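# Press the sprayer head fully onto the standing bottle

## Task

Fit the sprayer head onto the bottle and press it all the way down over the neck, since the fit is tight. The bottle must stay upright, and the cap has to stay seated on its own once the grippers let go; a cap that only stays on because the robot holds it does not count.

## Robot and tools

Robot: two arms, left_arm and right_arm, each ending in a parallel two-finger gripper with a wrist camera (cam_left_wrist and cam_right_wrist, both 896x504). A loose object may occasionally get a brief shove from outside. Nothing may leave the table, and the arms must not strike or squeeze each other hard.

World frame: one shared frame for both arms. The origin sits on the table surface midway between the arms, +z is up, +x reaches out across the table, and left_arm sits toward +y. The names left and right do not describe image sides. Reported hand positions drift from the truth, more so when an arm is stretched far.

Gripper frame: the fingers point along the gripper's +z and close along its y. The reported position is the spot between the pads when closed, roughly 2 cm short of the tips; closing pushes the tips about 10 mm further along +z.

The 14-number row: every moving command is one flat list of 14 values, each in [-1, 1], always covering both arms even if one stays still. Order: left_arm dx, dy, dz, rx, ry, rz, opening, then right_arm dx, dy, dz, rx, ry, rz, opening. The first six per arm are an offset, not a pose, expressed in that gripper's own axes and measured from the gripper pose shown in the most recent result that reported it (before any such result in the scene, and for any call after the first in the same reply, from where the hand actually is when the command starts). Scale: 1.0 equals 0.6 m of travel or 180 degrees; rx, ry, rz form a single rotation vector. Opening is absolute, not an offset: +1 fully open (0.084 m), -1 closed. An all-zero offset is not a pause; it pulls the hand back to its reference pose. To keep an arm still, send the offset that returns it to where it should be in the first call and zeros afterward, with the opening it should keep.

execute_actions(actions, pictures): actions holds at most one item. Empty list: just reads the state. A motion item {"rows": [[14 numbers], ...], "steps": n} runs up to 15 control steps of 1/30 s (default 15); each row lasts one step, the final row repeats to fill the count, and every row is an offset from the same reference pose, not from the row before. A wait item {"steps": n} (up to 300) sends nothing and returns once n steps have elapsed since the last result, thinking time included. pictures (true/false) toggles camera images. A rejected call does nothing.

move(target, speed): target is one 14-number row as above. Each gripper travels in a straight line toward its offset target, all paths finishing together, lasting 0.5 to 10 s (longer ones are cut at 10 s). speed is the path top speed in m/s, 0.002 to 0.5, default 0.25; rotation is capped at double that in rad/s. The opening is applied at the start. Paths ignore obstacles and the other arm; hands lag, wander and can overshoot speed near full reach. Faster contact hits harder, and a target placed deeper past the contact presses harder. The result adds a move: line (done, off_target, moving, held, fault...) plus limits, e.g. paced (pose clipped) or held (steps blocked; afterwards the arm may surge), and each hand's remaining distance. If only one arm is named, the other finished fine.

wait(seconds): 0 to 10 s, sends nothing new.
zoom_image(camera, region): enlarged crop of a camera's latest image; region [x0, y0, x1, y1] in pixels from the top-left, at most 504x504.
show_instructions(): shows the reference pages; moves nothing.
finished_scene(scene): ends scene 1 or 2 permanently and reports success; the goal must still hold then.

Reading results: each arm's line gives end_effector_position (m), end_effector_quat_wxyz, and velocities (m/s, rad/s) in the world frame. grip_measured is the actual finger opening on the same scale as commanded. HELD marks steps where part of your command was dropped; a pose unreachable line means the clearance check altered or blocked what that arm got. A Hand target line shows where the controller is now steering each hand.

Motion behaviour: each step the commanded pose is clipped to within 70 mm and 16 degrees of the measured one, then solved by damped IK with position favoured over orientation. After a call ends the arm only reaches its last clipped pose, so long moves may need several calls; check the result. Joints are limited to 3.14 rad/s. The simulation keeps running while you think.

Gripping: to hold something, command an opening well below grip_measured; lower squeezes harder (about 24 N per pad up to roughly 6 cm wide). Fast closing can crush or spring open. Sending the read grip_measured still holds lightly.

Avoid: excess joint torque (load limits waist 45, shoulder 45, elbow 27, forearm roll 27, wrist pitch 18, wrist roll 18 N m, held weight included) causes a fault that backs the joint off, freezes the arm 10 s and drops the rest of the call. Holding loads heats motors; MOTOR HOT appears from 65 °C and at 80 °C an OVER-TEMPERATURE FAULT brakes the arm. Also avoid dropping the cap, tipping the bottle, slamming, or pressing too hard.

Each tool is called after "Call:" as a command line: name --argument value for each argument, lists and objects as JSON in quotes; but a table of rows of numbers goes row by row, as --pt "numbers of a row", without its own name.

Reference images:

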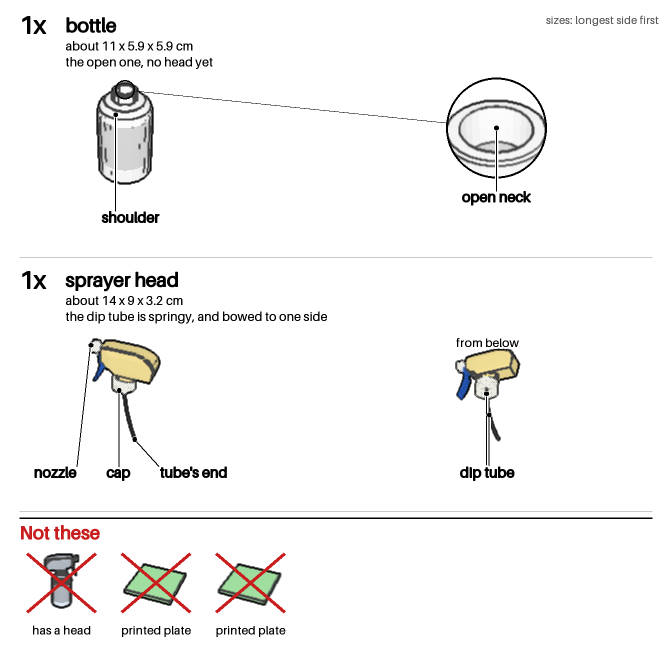

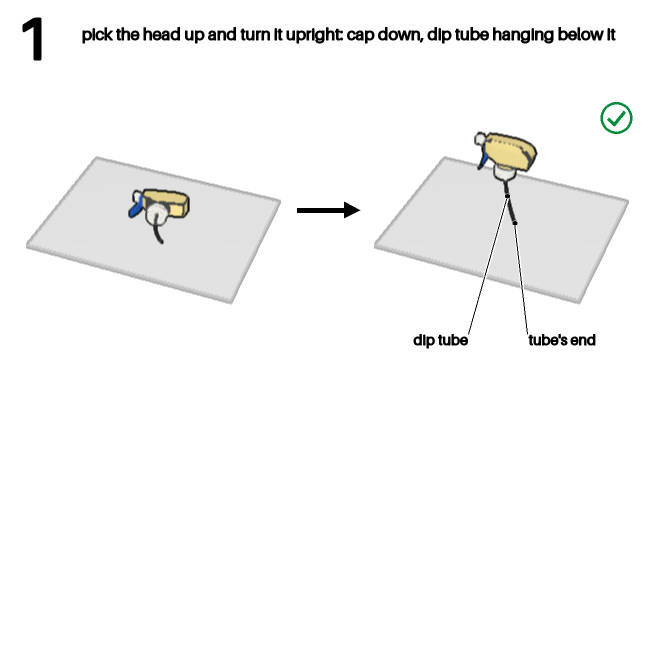

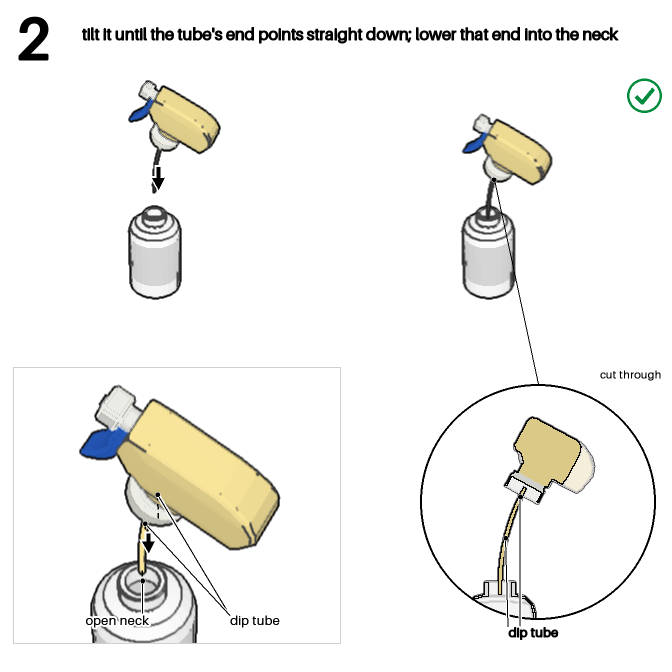

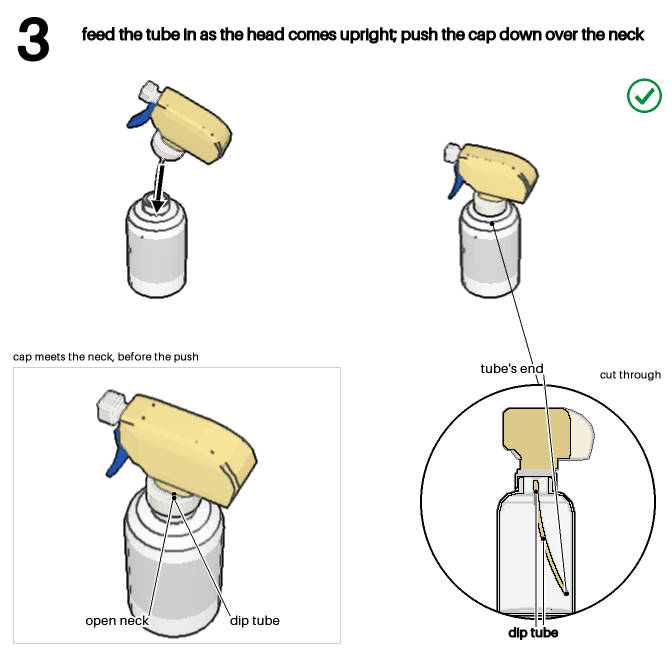

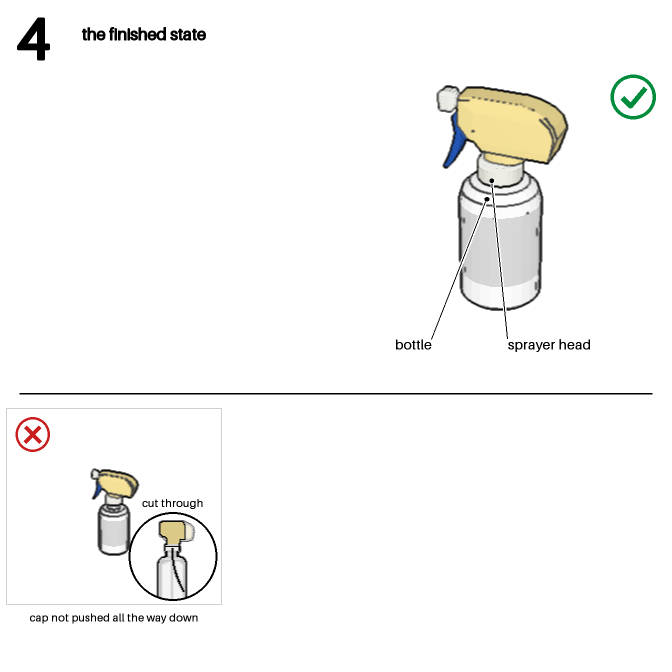

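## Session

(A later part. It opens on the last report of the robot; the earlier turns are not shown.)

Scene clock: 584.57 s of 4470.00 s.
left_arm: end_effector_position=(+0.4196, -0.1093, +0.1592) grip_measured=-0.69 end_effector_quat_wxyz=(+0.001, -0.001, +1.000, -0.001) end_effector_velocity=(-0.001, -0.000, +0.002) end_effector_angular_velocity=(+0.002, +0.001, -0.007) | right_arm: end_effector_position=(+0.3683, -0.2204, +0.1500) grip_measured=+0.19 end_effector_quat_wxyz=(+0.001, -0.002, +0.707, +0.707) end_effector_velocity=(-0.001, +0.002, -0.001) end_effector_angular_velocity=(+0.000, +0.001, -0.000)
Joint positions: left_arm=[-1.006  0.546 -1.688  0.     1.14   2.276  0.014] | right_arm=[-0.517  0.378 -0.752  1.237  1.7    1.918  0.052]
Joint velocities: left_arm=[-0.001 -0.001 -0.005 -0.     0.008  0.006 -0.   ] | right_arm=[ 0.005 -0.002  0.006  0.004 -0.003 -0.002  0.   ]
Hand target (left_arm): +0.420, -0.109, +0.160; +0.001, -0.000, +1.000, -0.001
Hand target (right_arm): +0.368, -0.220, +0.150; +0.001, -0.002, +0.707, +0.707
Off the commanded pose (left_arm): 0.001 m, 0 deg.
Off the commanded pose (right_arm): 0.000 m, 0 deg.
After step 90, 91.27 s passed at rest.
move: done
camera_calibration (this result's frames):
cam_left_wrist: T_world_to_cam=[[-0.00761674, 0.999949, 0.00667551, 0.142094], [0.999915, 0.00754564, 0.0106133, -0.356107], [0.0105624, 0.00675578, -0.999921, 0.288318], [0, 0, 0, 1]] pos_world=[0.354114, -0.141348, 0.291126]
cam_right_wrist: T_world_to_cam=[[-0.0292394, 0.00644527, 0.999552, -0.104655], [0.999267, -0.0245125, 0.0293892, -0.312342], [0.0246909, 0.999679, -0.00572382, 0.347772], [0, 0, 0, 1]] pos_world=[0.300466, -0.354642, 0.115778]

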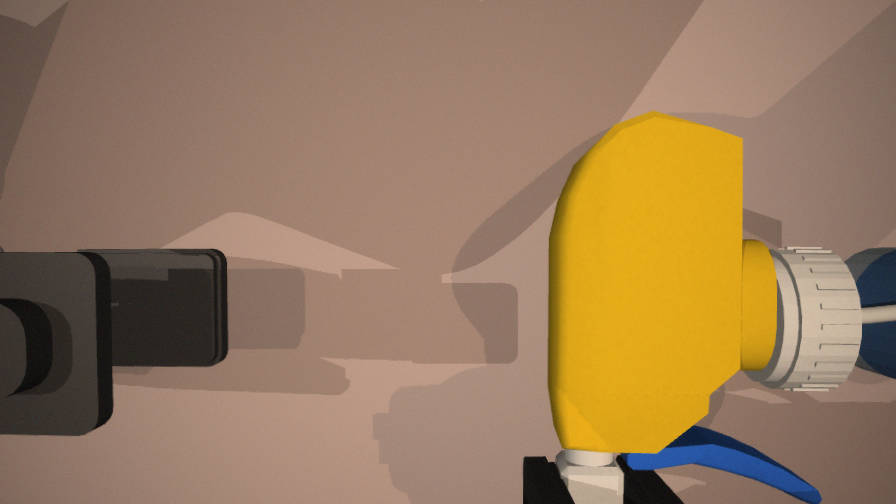

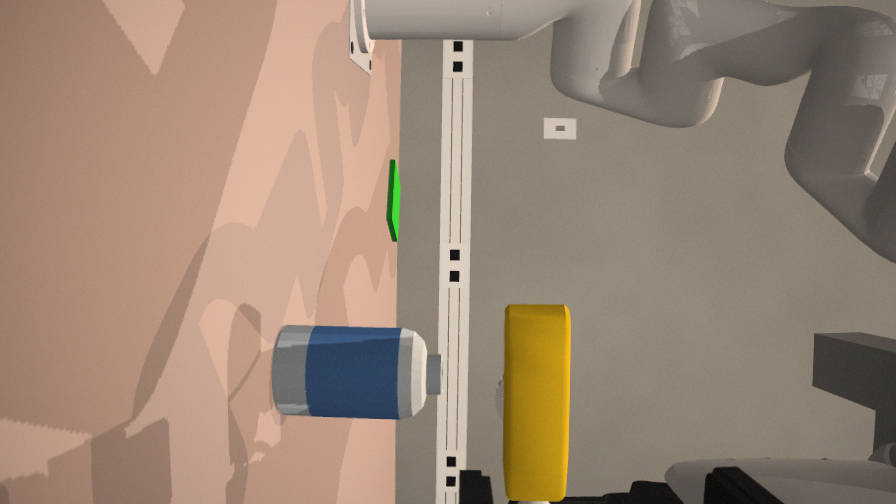

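Call:
move --target '[0,0,0,0,0,0,-1,0,-0.0033,0.125,0,0,0,0.2]' --speed 0.08

Scene clock: 633.33 s of 4470.00 s.
left_arm: end_effector_position=(+0.4196, -0.1093, +0.1592) grip_measured=-0.69 end_effector_quat_wxyz=(+0.001, -0.001, +1.000, -0.001) end_effector_velocity=(+0.000, +0.000, +0.000) end_effector_angular_velocity=(-0.000, -0.000, +0.001) | right_arm: end_effector_position=(+0.3684, -0.1455, +0.1479) grip_measured=+0.19 end_effector_quat_wxyz=(+0.001, -0.002, +0.707, +0.707) end_effector_velocity=(-0.000, +0.002, -0.000) end_effector_angular_velocity=(-0.000, +0.000, -0.000)
Joint positions: left_arm=[-1.006  0.546 -1.688  0.     1.14   2.276  0.014] | right_arm=[-0.304  0.347 -0.687  1.435  1.62   1.903  0.052]
Joint velocities: left_arm=[ 0.001  0.    -0.     0.    -0.001 -0.    -0.   ] | right_arm=[ 0.007  0.     0.001  0.007 -0.003 -0.001  0.   ]
Hand target (left_arm): +0.420, -0.109, +0.159; +0.001, -0.001, +1.000, -0.001
Hand target (right_arm): +0.368, -0.145, +0.148; +0.001, -0.002, +0.707, +0.708
Off the commanded pose (left_arm): 0.000 m, 0 deg.
Off the commanded pose (right_arm): 0.000 m, 0 deg.
After step 90, 44.43 s passed at rest.
move: done
camera_calibration (this result's frames):
cam_left_wrist: T_world_to_cam=[[-0.00761565, 0.999949, 0.00666712, 0.142097], [0.999915, 0.00754459, 0.0106202, -0.35611], [0.0105694, 0.00674744, -0.999921, 0.28832], [0, 0, 0, 1]] pos_world=[0.354115, -0.141348, 0.291132]
cam_right_wrist: T_world_to_cam=[[-0.0292236, 0.00635934, 0.999553, -0.103083], [0.999263, -0.0247253, 0.0293725, -0.31054], [0.0249011, 0.999674, -0.00563208, 0.272791], [0, 0, 0, 1]] pos_world=[0.300506, -0.279724, 0.113695]

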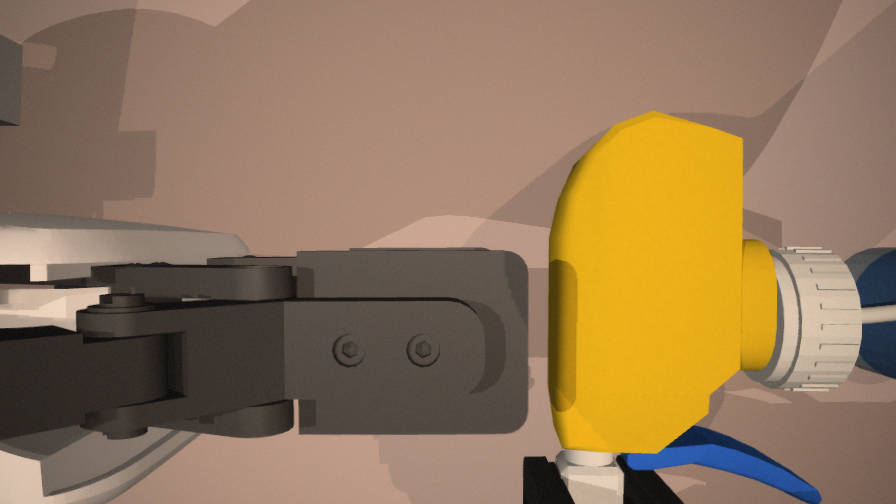

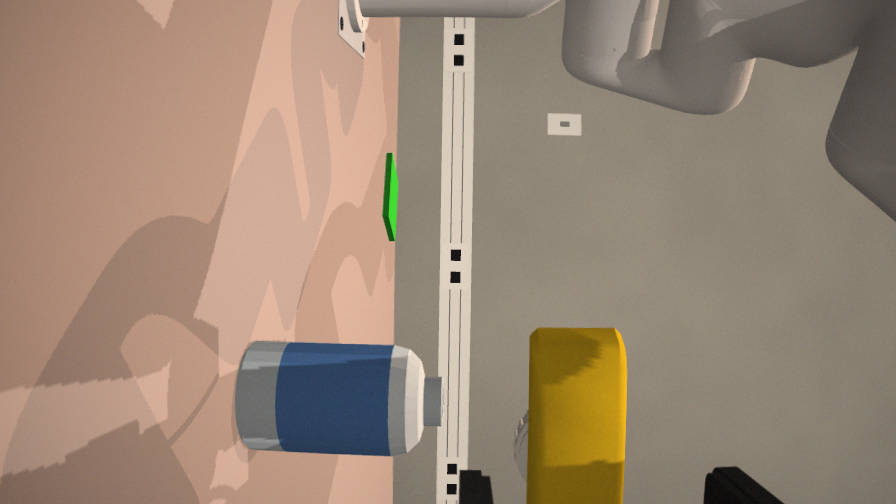

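Call:
zoom_image --camera "cam_right_wrist" --region '[440, 304, 776, 504]'

Region (440, 304, 776, 504) of cam_right_wrist's 896x504 image, scaled by 1.500, with more detail than that image has; it fills the top 300 rows of this view, and the rest is white.

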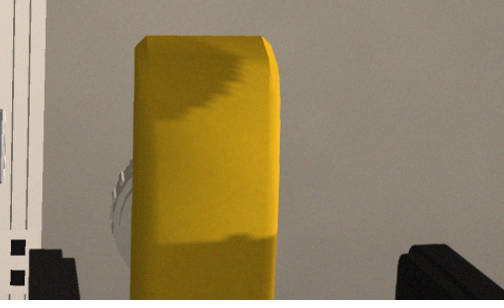

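Call:
move --target '[0,0,0,0.0333,0,0,-1,0,0,0,0,0,0,0.2]' --speed 0.03

Scene clock: 742.67 s of 4470.00 s.
left_arm: end_effector_position=(+0.4196, -0.1094, +0.1592) grip_measured=-0.69 end_effector_quat_wxyz=(+0.001, -0.000, +0.999, -0.053) end_effector_velocity=(-0.000, -0.001, +0.000) end_effector_angular_velocity=(-0.011, -0.001, -0.002) | right_arm: end_effector_position=(+0.3684, -0.1455, +0.1479) grip_measured=+0.19 end_effector_quat_wxyz=(+0.001, -0.002, +0.707, +0.707) end_effector_velocity=(+0.000, -0.000, -0.000) end_effector_angular_velocity=(-0.001, -0.001, -0.000)
Joint positions: left_arm=[-0.984  0.48  -1.565 -0.081  1.007  2.339  0.014] | right_arm=[-0.304  0.347 -0.687  1.435  1.62   1.903  0.052]
Joint velocities: left_arm=[ 0.001 -0.006  0.011 -0.009 -0.013  0.008 -0.   ] | right_arm=[-0.     0.    -0.001 -0.    -0.001  0.    -0.   ]
Hand target (left_arm): +0.420, -0.109, +0.159; +0.001, -0.000, +0.999, -0.053
Hand target (right_arm): +0.368, -0.146, +0.148; +0.001, -0.002, +0.707, +0.707
Off the commanded pose (left_arm): 0.000 m, 0 deg.
Off the commanded pose (right_arm): 0.000 m, 0 deg.
After step 90, 104.37 s passed at rest.
move: done
camera_calibration (this result's frames):
cam_left_wrist: T_world_to_cam=[[-0.00728126, 0.99526, -0.0969812, 0.157992], [0.999916, 0.00828397, 0.00994061, -0.355888], [0.0106969, -0.0969007, -0.995237, 0.276148], [0, 0, 0, 1]] pos_world=[0.354055, -0.127536, 0.293692]
cam_right_wrist: T_world_to_cam=[[-0.0292232, 0.00635902, 0.999553, -0.103083], [0.999263, -0.0247245, 0.029372, -0.310539], [0.0249002, 0.999674, -0.00563181, 0.272789], [0, 0, 0, 1]] pos_world=[0.300506, -0.279722, 0.113695]

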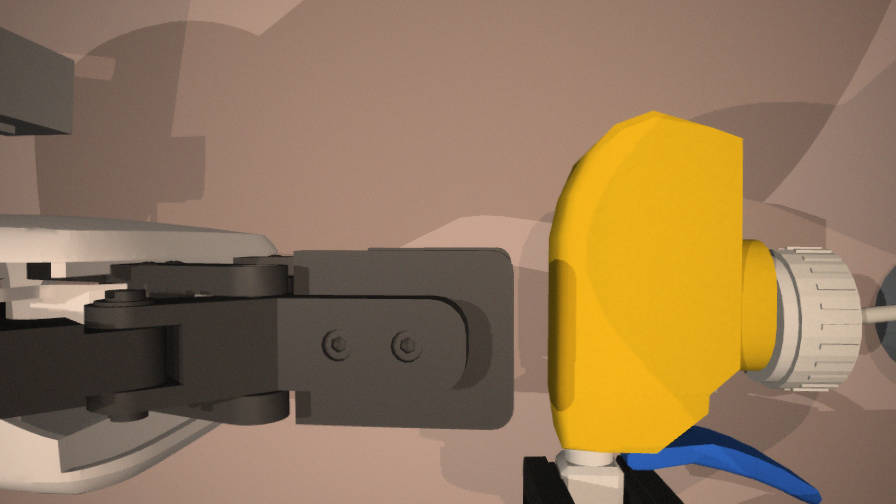

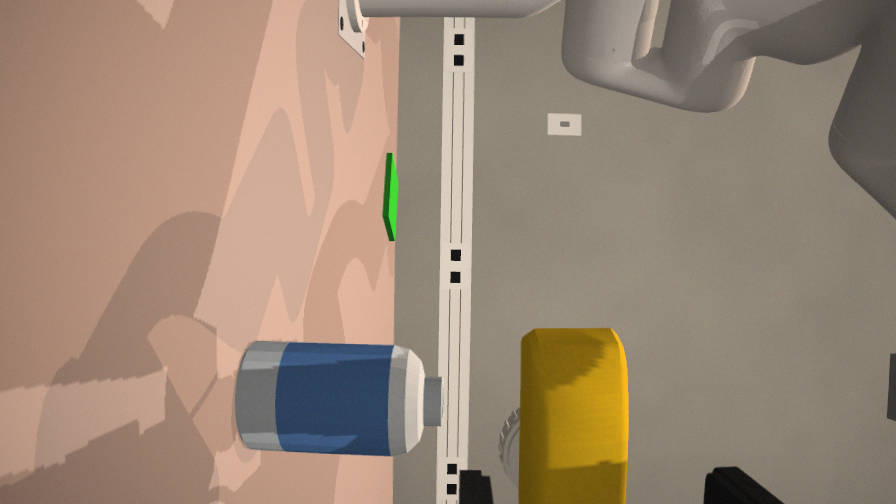

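Call:
zoom_image --camera "cam_right_wrist" --region '[440, 304, 776, 504]'

Region (440, 304, 776, 504) of cam_right_wrist's 896x504 image, scaled by 1.500, with more detail than that image has; it fills the top 300 rows of this view, and the rest is white.

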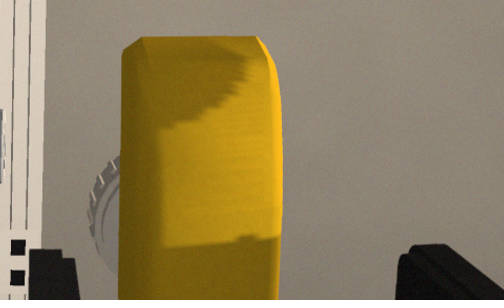

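Call:
move --target '[0,0,0,0,0,0,-1,0,0,0.0767,0,0,0,0.2]' --speed 0.04

Scene clock: 768.70 s of 4470.00 s.
left_arm: end_effector_position=(+0.4196, -0.1094, +0.1592) grip_measured=-0.69 end_effector_quat_wxyz=(+0.001, -0.000, +0.999, -0.053) end_effector_velocity=(+0.001, -0.000, +0.001) end_effector_angular_velocity=(-0.000, -0.002, -0.000) | right_arm: end_effector_position=(+0.3684, -0.0996, +0.1479) grip_measured=+0.19 end_effector_quat_wxyz=(+0.001, -0.002, +0.707, +0.708) end_effector_velocity=(-0.000, +0.001, -0.001) end_effector_angular_velocity=(-0.001, +0.001, -0.001)
Joint positions: left_arm=[-0.984  0.48  -1.565 -0.081  1.007  2.339  0.014] | right_arm=[-0.166  0.34  -0.675  1.565  1.574  1.901  0.052]
Joint velocities: left_arm=[ 0.    -0.    -0.001  0.001 -0.     0.     0.   ] | right_arm=[ 0.004  0.     0.002  0.004 -0.002 -0.001 -0.   ]
Hand target (left_arm): +0.420, -0.109, +0.159; +0.001, -0.000, +0.999, -0.053
Hand target (right_arm): +0.368, -0.099, +0.148; +0.001, -0.002, +0.707, +0.708
Off the commanded pose (left_arm): 0.000 m, 0 deg.
Off the commanded pose (right_arm): 0.000 m, 0 deg.
After step 90, 21.53 s passed at rest.
move: done
camera_calibration (this result's frames):
cam_left_wrist: T_world_to_cam=[[-0.00728137, 0.995259, -0.0969839, 0.157993], [0.999916, 0.00828414, 0.00994088, -0.355889], [0.0106972, -0.0969034, -0.995236, 0.276147], [0, 0, 0, 1]] pos_world=[0.354055, -0.127536, 0.293692]
cam_right_wrist: T_world_to_cam=[[-0.0291834, 0.00628994, 0.999554, -0.10333], [0.999262, -0.0248046, 0.029331, -0.309412], [0.024978, 0.999673, -0.00556142, 0.226794], [0, 0, 0, 1]] pos_world=[0.300503, -0.233744, 0.11362]

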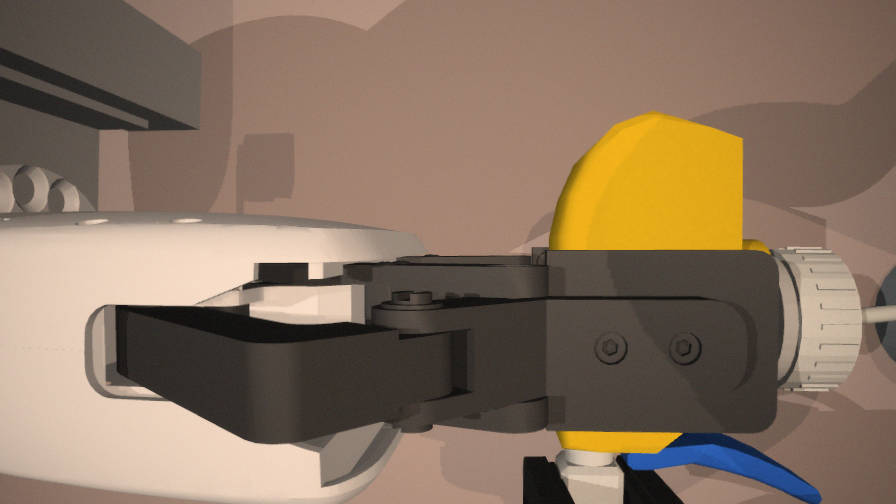

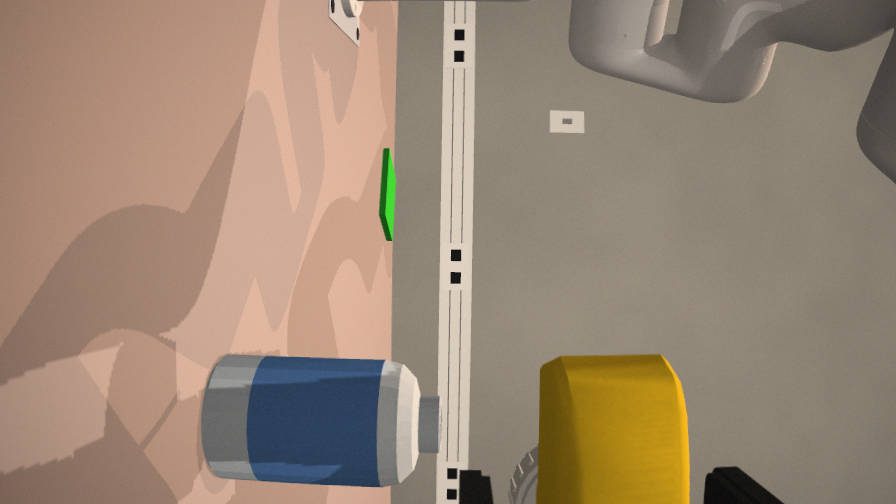

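Call:
execute_actions --actions '[{"rows": [[0,0,0,0,0,0,-1,0,0,0.001,0,0,0,0.15],[0,0,0,0,0,0,-1,0,0,0.002,0,0,0,0.1],[0,0,0,0,0,0,-1,0,0,0.003,0,0,0,0.05],[0,0,0,0,0,0,-1,0,0,0.004,0,0,0,0.0],[0,0,0,0,0,0,-1,0,0,0.005,0,0,0,-0.05],[0,0,0,0,0,0,-1,0,0,0.005,0,0,0,-0.1],[0,0,0,0,0,0,-1,0,0,0.005,0,0,0,-0.14],[0,0,0,0,0,0,-1,0,0,0.005,0,0,0,-0.18],[0,0,0,0,0,0,-1,0,0,0.005,0,0,0,-0.2]], "steps": 15}]'

Scene clock: 787.70 s of 4470.00 s.
left_arm: end_effector_position=(+0.4196, -0.1094, +0.1592) grip_measured=-0.69 end_effector_quat_wxyz=(+0.001, -0.000, +0.999, -0.053) end_effector_velocity=(+0.000, -0.001, +0.001) end_effector_angular_velocity=(-0.002, -0.001, +0.000) | right_arm: end_effector_position=(+0.3684, -0.0966, +0.1478) grip_measured=-0.21 end_effector_quat_wxyz=(+0.001, -0.002, +0.707, +0.708) end_effector_velocity=(+0.000, -0.000, -0.000) end_effector_angular_velocity=(+0.001, +0.002, -0.003)
Joint positions: left_arm=[-0.984  0.48  -1.565 -0.081  1.007  2.339  0.014] | right_arm=[-0.157  0.34  -0.675  1.574  1.571  1.901  0.035]
Joint velocities: left_arm=[-0.001  0.    -0.002 -0.001 -0.    -0.     0.   ] | right_arm=[-0.001  0.     0.001  0.002  0.     0.    -0.001]
Hand target (left_arm): +0.420, -0.109, +0.159; +0.001, -0.000, +0.999, -0.053
Hand target (right_arm): +0.368, -0.097, +0.148; +0.001, -0.002, +0.707, +0.708
Off the commanded pose (left_arm): 0.000 m, 0 deg.
Off the commanded pose (right_arm): 0.000 m, 0 deg.
Steps of this call (steps 1 to 90: nothing new was sent; then 15.50 s passed at rest; steps 91 to 105: all 15 steps of this action). Readings (end_effector_position):
91: left_arm (+0.4196, -0.1094, +0.1592) | right_arm (+0.3684, -0.0994, +0.1479)
92: left_arm (+0.4196, -0.1094, +0.1592) | right_arm (+0.3684, -0.0993, +0.1478)
94: left_arm (+0.4196, -0.1094, +0.1592) | right_arm (+0.3684, -0.0988, +0.1478)
98: left_arm (+0.4196, -0.1094, +0.1592) | right_arm (+0.3684, -0.0972, +0.1479)
105: the state above
camera_calibration (this result's frames):
cam_left_wrist: T_world_to_cam=[[-0.00728114, 0.995259, -0.096984, 0.157992], [0.999916, 0.00828392, 0.00994092, -0.355889], [0.0106972, -0.0969035, -0.995236, 0.276147], [0, 0, 0, 1]] pos_world=[0.354055, -0.127536, 0.293692]
cam_right_wrist: T_world_to_cam=[[-0.0291812, 0.00628654, 0.999554, -0.103345], [0.999262, -0.0248019, 0.0293286, -0.309336], [0.0249752, 0.999673, -0.00555815, 0.223837], [0, 0, 0, 1]] pos_world=[0.300502, -0.230786, 0.113615]

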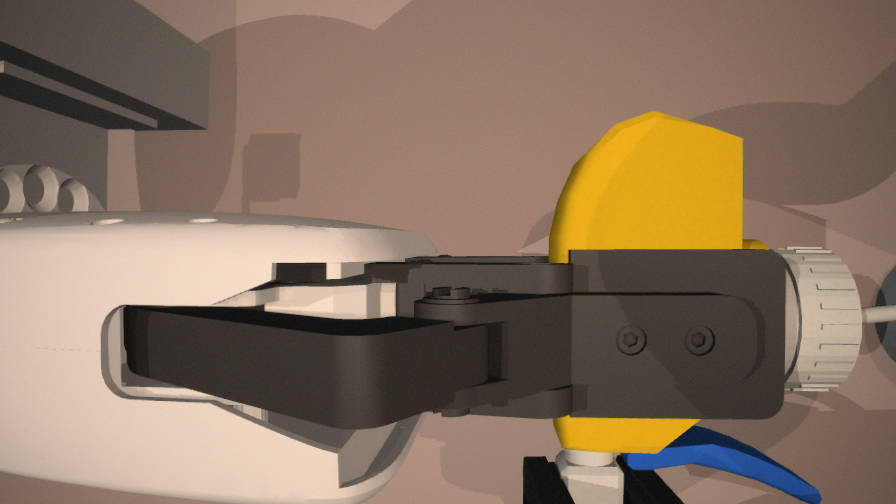

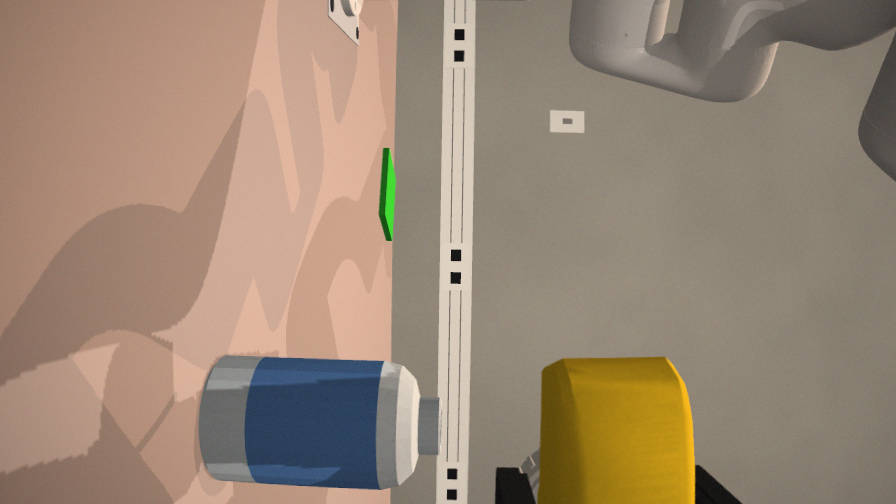

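Call:
execute_actions --actions '[{"rows": [[0,0,0,0,0,0,-1,0,0,0,0,0,0,-0.24],[0,0,0,0,0,0,-1,0,0,0,0,0,0,-0.28],[0,0,0,0,0,0,-1,0,0,0,0,0,0,-0.32],[0,0,0,0,0,0,-1,0,0,0,0,0,0,-0.36],[0,0,0,0,0,0,-1,0,0,0,0,0,0,-0.40],[0,0,0,0,0,0,-1,0,0,0,0,0,0,-0.44],[0,0,0,0,0,0,-1,0,0,0,0,0,0,-0.48],[0,0,0,0,0,0,-1,0,0,0,0,0,0,-0.52],[0,0,0,0,0,0,-1,0,0,0,0,0,0,-0.56],[0,0,0,0,0,0,-1,0,0,0,0,0,0,-0.6],[0,0,0,0,0,0,-1,0,0,0,0,0,0,-0.65],[0,0,0,0,0,0,-1,0,0,0,0,0,0,-0.7]], "steps": 15}]'

Scene clock: 810.37 s of 4470.00 s.
left_arm: end_effector_position=(+0.4196, -0.1094, +0.1595) grip_measured=-0.69 end_effector_quat_wxyz=(+0.001, -0.000, +0.999, -0.053) end_effector_velocity=(+0.000, +0.000, -0.000) end_effector_angular_velocity=(+0.001, +0.000, +0.000) | right_arm: end_effector_position=(+0.3683, -0.0967, +0.1476) grip_measured=-0.43 end_effector_quat_wxyz=(+0.001, -0.002, +0.707, +0.707) end_effector_velocity=(-0.001, +0.001, +0.000) end_effector_angular_velocity=(+0.001, -0.001, +0.002)
Joint positions: left_arm=[-0.984  0.479 -1.565 -0.081  1.007  2.339  0.014] | right_arm=[-0.157  0.34  -0.675  1.574  1.571  1.901  0.025]
Joint velocities: left_arm=[ 0.  0.  0.  0.  0. -0.  0.] | right_arm=[ 0.002 -0.     0.     0.     0.001 -0.001 -0.   ]
Hand target (left_arm): +0.420, -0.109, +0.159; +0.001, -0.000, +0.999, -0.053
Hand target (right_arm): +0.368, -0.097, +0.148; +0.001, -0.002, +0.707, +0.708
Off the commanded pose (left_arm): 0.000 m, 0 deg.
Off the commanded pose (right_arm): 0.000 m, 0 deg.
Steps of this call (steps 1 to 90: nothing new was sent; then 19.17 s passed at rest; steps 91 to 105: all 15 steps of this action). Readings (end_effector_position):
91: left_arm (+0.4196, -0.1094, +0.1592) | right_arm (+0.3684, -0.0966, +0.1478)
92: left_arm (+0.4196, -0.1094, +0.1592) | right_arm (+0.3684, -0.0966, +0.1478)
94: left_arm (+0.4196, -0.1094, +0.1592) | right_arm (+0.3684, -0.0966, +0.1478)
98: left_arm (+0.4197, -0.1094, +0.1595) | right_arm (+0.3683, -0.0967, +0.1476)
105: the state above
camera_calibration (this result's frames):
cam_left_wrist: T_world_to_cam=[[-0.00725482, 0.99522, -0.0973931, 0.158153], [0.999912, 0.00829778, 0.0103081, -0.356032], [0.0110669, -0.0973097, -0.995193, 0.276231], [0, 0, 0, 1]] pos_world=[0.354091, -0.127562, 0.293976]
cam_right_wrist: T_world_to_cam=[[-0.0287584, 0.00673526, 0.999564, -0.103237], [0.99927, -0.0249687, 0.0289182, -0.309248], [0.0251526, 0.999666, -0.00601229, 0.223898], [0, 0, 0, 1]] pos_world=[0.300422, -0.230849, 0.113481]

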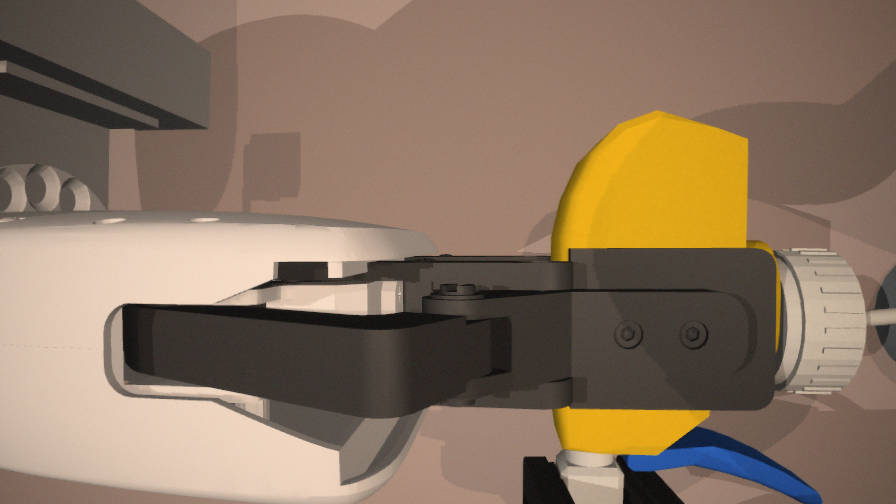

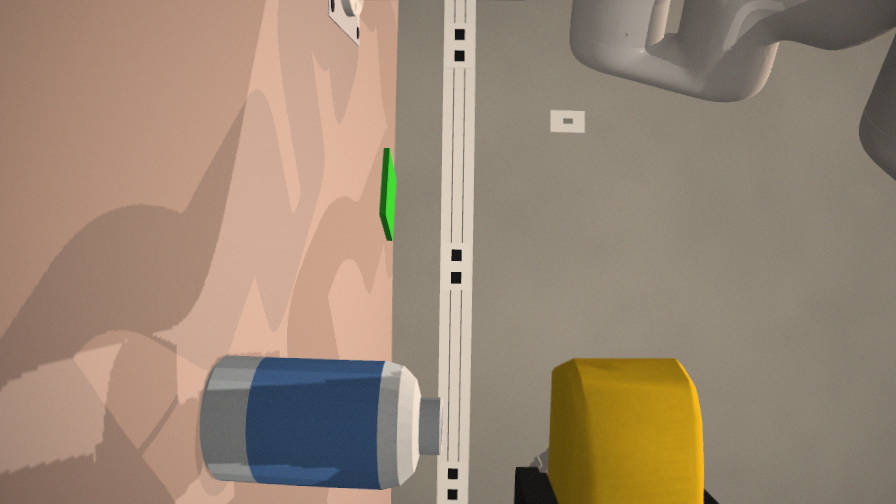

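Call:
execute_actions --actions '[{"rows": [[0,0,0,0,0,0,-1,0,0,0,0,0,0,-0.8],[0,0,0,0,0,0,-1,0,0,0,0,0,0,-0.9],[0,0,0,0,0,0,-1,0,0,0,0,0,0,-1],[0,0,0,0,0,0,-0.85,0,0,0,0,0,0,-1],[0,0,0,0,0,0,-0.75,0,0,0,0,0,0,-1],[0,0,0,0,0,0,-0.7,0,0,0,0,0,0,-1],[0,0,0,0,0,0,-0.65,0,0,0,0,0,0,-1],[0,0,0,0,0,0,-0.6,0,0,0,0,0,0,-1],[0,0,0,0,0,0,-0.55,0,0,0,0,0,0,-1],[0,0,0,0,0,0,-0.5,0,0,0,0,0,0,-1],[0,0,0,0,0,0,-0.45,0,0,0,0,0,0,-1],[0,0,0,0,0,0,-0.42,0,0,0,0,0,0,-1]], "steps": 15}]'

Scene clock: 820.63 s of 4470.00 s.
left_arm: end_effector_position=(+0.4194, -0.1089, +0.1583) grip_measured=-0.45 end_effector_quat_wxyz=(+0.000, -0.000, +0.999, -0.052) end_effector_velocity=(+0.004, -0.004, +0.011) end_effector_angular_velocity=(-0.018, -0.016, +0.001) | right_arm: end_effector_position=(+0.3685, -0.0966, +0.1482) grip_measured=-0.43 end_effector_quat_wxyz=(+0.002, -0.002, +0.706, +0.708) end_effector_velocity=(-0.002, -0.000, -0.004) end_effector_angular_velocity=(-0.006, +0.006, -0.001)
Joint positions: left_arm=[-0.983  0.48  -1.564 -0.081  1.007  2.34   0.025] | right_arm=[-0.157  0.34  -0.675  1.574  1.572  1.901  0.025]
Joint velocities: left_arm=[-0.001 -0.009 -0.012  0.    -0.003 -0.002  0.008] | right_arm=[ 0.001  0.004  0.003 -0.001 -0.006 -0.001  0.   ]
Hand target (left_arm): +0.420, -0.109, +0.159; +0.001, -0.000, +0.999, -0.053
Hand target (right_arm): +0.368, -0.097, +0.148; +0.001, -0.002, +0.707, +0.707
Off the commanded pose (left_arm): 0.001 m, 0 deg.
Off the commanded pose (right_arm): 0.001 m, 0 deg.
Steps of this call (steps 1 to 90: nothing new was sent; then 6.77 s passed at rest; steps 91 to 105: all 15 steps of this action). Readings (end_effector_position):
91: left_arm (+0.4196, -0.1094, +0.1592) | right_arm (+0.3684, -0.0966, +0.1478)
92: left_arm (+0.4196, -0.1094, +0.1592) | right_arm (+0.3684, -0.0966, +0.1478)
94: left_arm (+0.4196, -0.1094, +0.1592) | right_arm (+0.3684, -0.0966, +0.1478)
98: left_arm (+0.4196, -0.1094, +0.1593) | right_arm (+0.3684, -0.0966, +0.1478)
105: the state above
camera_calibration (this result's frames):
cam_left_wrist: T_world_to_cam=[[-0.00751974, 0.995398, -0.0955364, 0.157381], [0.999926, 0.00839842, 0.00879857, -0.355526], [0.00956043, -0.0954631, -0.995387, 0.27599], [0, 0, 0, 1]] pos_world=[0.354044, -0.127324, 0.29288]
cam_right_wrist: T_world_to_cam=[[-0.0298924, 0.00573134, 0.999537, -0.103458], [0.999243, -0.0247537, 0.0300255, -0.309559], [0.0249143, 0.999677, -0.00498705, 0.223752], [0, 0, 0, 1]] pos_world=[0.300657, -0.230749, 0.113821]

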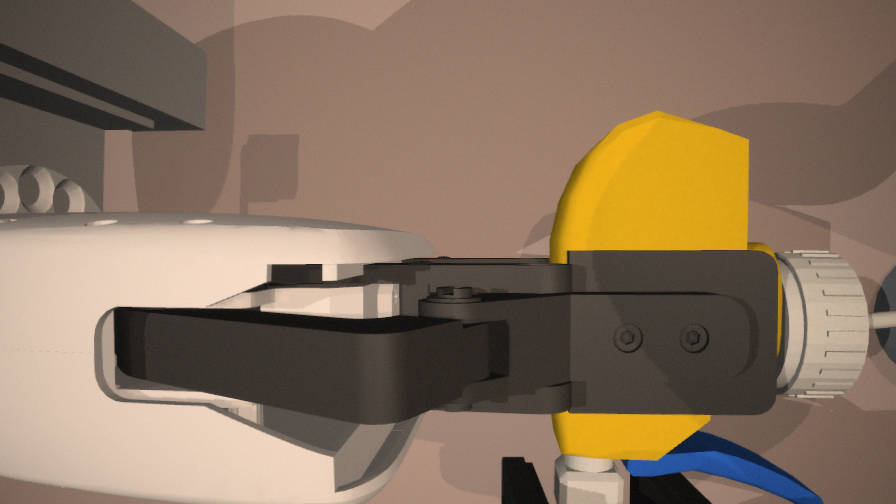

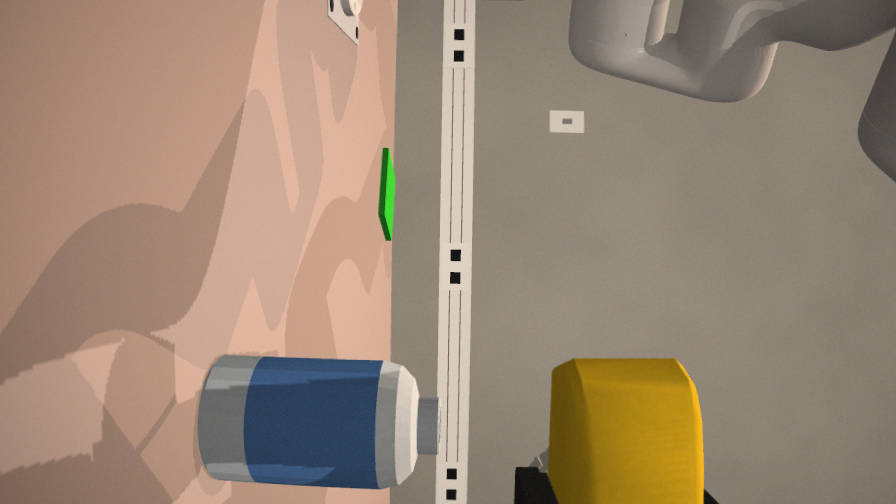

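Call:
zoom_image --camera "cam_right_wrist" --region '[480, 300, 780, 504]'

Region (480, 300, 780, 504) of cam_right_wrist's 896x504 image, scaled by 1.680, with more detail than that image has; it fills the top 343 rows of this view, and the rest is white.

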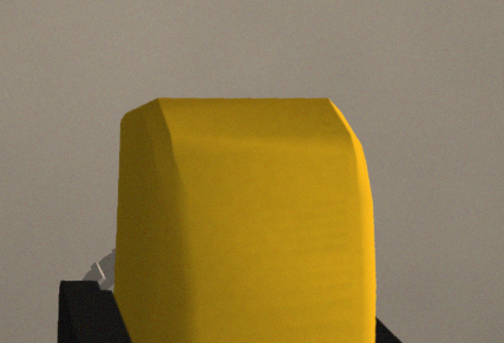

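Call:
move --target '[0,0,-0.1167,0,0,0,-0.42,0,0,0,0,0,0,-1]' --speed 0.08

Call:
move --target '[-0.0073,0.2187,0.0228,-0.0333,0,0,-0.42,0,0,0,0,0,0,-1]' --speed 0.15

Scene clock: 892.70 s of 4470.00 s.
left_arm: end_effector_position=(+0.4192, -0.1014, +0.2273) grip_measured=-0.44 end_effector_quat_wxyz=(-0.000, -0.001, +0.999, -0.052) end_effector_velocity=(-0.000, -0.000, +0.002) end_effector_angular_velocity=(+0.001, +0.001, -0.002) | right_arm: end_effector_position=(+0.3685, -0.0966, +0.1482) grip_measured=-0.43 end_effector_quat_wxyz=(+0.002, -0.002, +0.706, +0.708) end_effector_velocity=(+0.001, -0.000, +0.000) end_effector_angular_velocity=(-0.000, -0.001, -0.002)
Joint positions: left_arm=[-0.973  0.412 -1.661 -0.075  1.174  2.335  0.025] | right_arm=[-0.157  0.34  -0.675  1.574  1.572  1.901  0.025]
Joint velocities: left_arm=[-0.001 -0.    -0.006  0.     0.008  0.    -0.   ] | right_arm=[-0.001  0.    -0.001  0.001 -0.001 -0.    -0.   ]
Hand target (left_arm): +0.419, -0.101, +0.228; +0.000, -0.001, +0.999, -0.052
Hand target (right_arm): +0.369, -0.097, +0.148; +0.002, -0.002, +0.706, +0.708
Off the commanded pose (left_arm): 0.001 m, 0 deg.
Off the commanded pose (right_arm): 0.000 m, 0 deg.
After step 90, 67.83 s passed at rest.
move: done
camera_calibration (this result's frames):
cam_left_wrist: T_world_to_cam=[[-0.00766911, 0.99546, -0.0948667, 0.156394], [0.99993, 0.00849399, 0.00829446, -0.355847], [0.0090626, -0.0947964, -0.995455, 0.345641], [0, 0, 0, 1]] pos_world=[0.353889, -0.119896, 0.361858]
cam_right_wrist: T_world_to_cam=[[-0.0298859, 0.00573502, 0.999537, -0.103458], [0.999243, -0.024754, 0.0300191, -0.309557], [0.0249147, 0.999677, -0.00499088, 0.223752], [0, 0, 0, 1]] pos_world=[0.300656, -0.23075, 0.113819]

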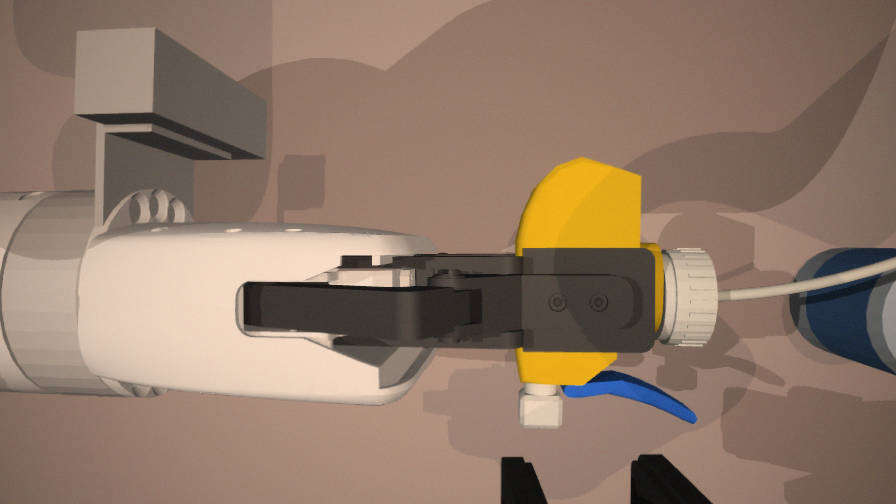

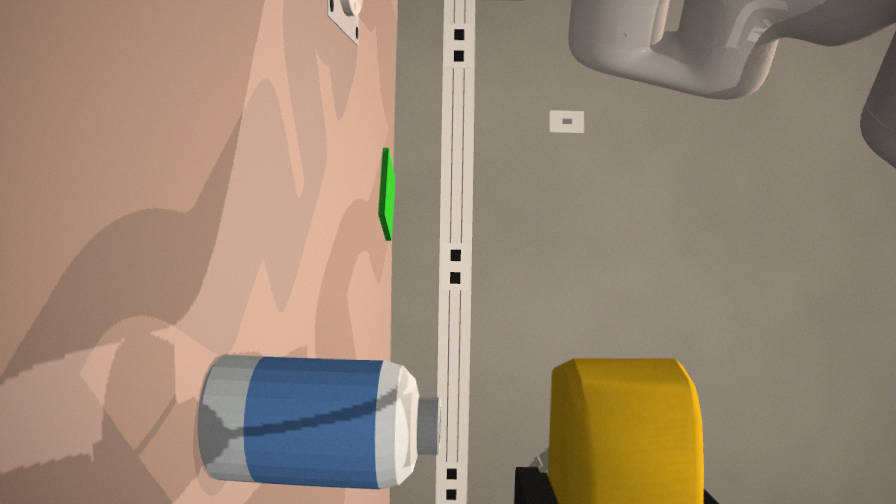

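Scene clock: 894.07 s of 4470.00 s.
left_arm: end_effector_position=(+0.4230, +0.0272, +0.1999) grip_measured=-0.44 end_effector_quat_wxyz=(-0.000, -0.000, +1.000, +0.001) end_effector_velocity=(+0.001, +0.002, +0.000) end_effector_angular_velocity=(+0.000, -0.002, -0.000) | right_arm: end_effector_position=(+0.3685, -0.0966, +0.1482) grip_measured=-0.43 end_effector_quat_wxyz=(+0.002, -0.002, +0.706, +0.708) end_effector_velocity=(-0.000, +0.000, +0.000) end_effector_angular_velocity=(+0.001, -0.004, +0.002)
Joint positions: left_arm=[-0.83   0.181 -1.283  0.001  1.103  2.452  0.025] | right_arm=[-0.157  0.34  -0.675  1.574  1.572  1.901  0.025]
Joint velocities: left_arm=[ 0.004 -0.004  0.006  0.002 -0.002  0.004 -0.   ] | right_arm=[ 0.001  0.    -0.    -0.001  0.001 -0.003 -0.   ]
Hand target (left_arm): +0.423, +0.028, +0.200; -0.000, -0.001, +1.000, +0.001
Hand target (right_arm): +0.369, -0.097, +0.148; +0.002, -0.002, +0.706, +0.708
Off the commanded pose (left_arm): 0.001 m, 0 deg.
Off the commanded pose (right_arm): 0.000 m, 0 deg.
move: done
camera_calibration (this result's frames):
cam_left_wrist: T_world_to_cam=[[-0.00745024, 0.999929, 0.00928674, 0.00471072], [0.999937, 0.00737189, 0.00844239, -0.360546], [0.00837333, 0.00934906, -0.999921, 0.32894], [0, 0, 0, 1]] pos_world=[0.357804, -0.00512776, 0.331914]
cam_right_wrist: T_world_to_cam=[[-0.0298859, 0.00573498, 0.999537, -0.103458], [0.999243, -0.024754, 0.0300191, -0.309557], [0.0249147, 0.999677, -0.00499084, 0.223752], [0, 0, 0, 1]] pos_world=[0.300656, -0.23075, 0.113819]

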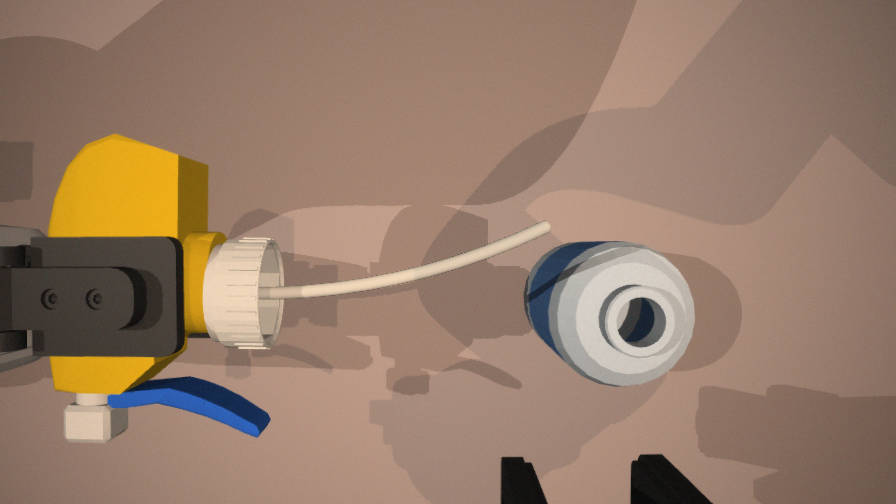

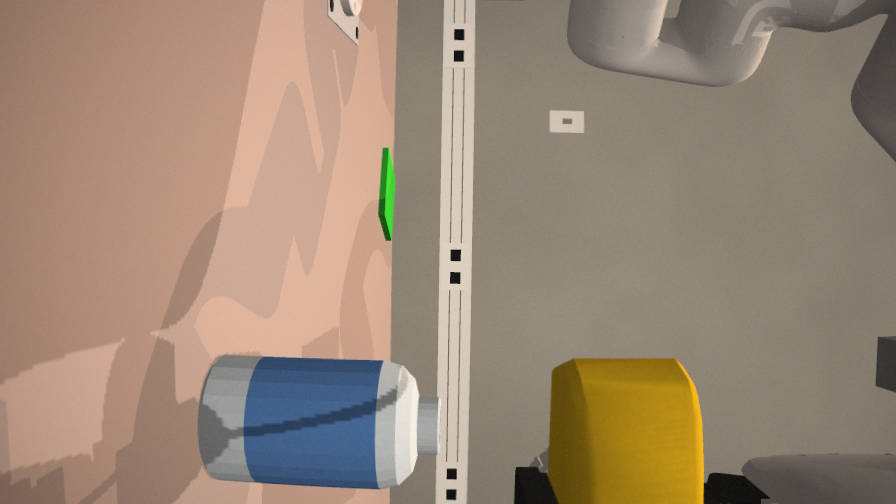

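Call:
zoom_image --camera "cam_left_wrist" --region '[440, 180, 740, 420]'

Call:
zoom_image --camera "cam_left_wrist" --region '[160, 180, 460, 420]'

Region (440, 180, 740, 420) of cam_left_wrist's 896x504 image, scaled by 1.680, with more detail than that image has; it fills the top 403 rows of this view, and the rest is white.

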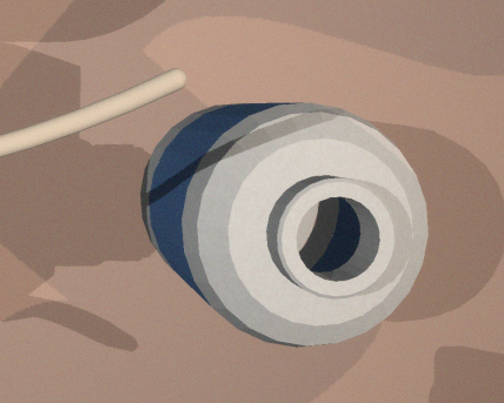

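Region (160, 180, 460, 420) of cam_left_wrist's 896x504 image, scaled by 1.680, with more detail than that image has; it fills the top 403 rows of this view, and the rest is white.

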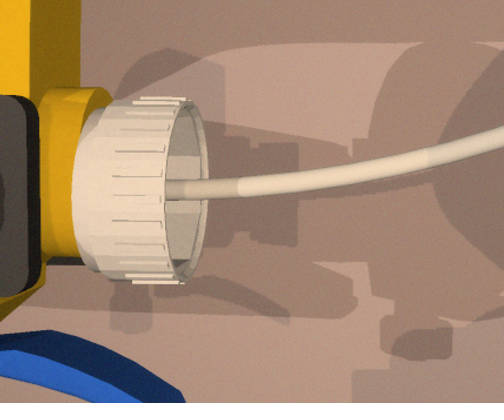

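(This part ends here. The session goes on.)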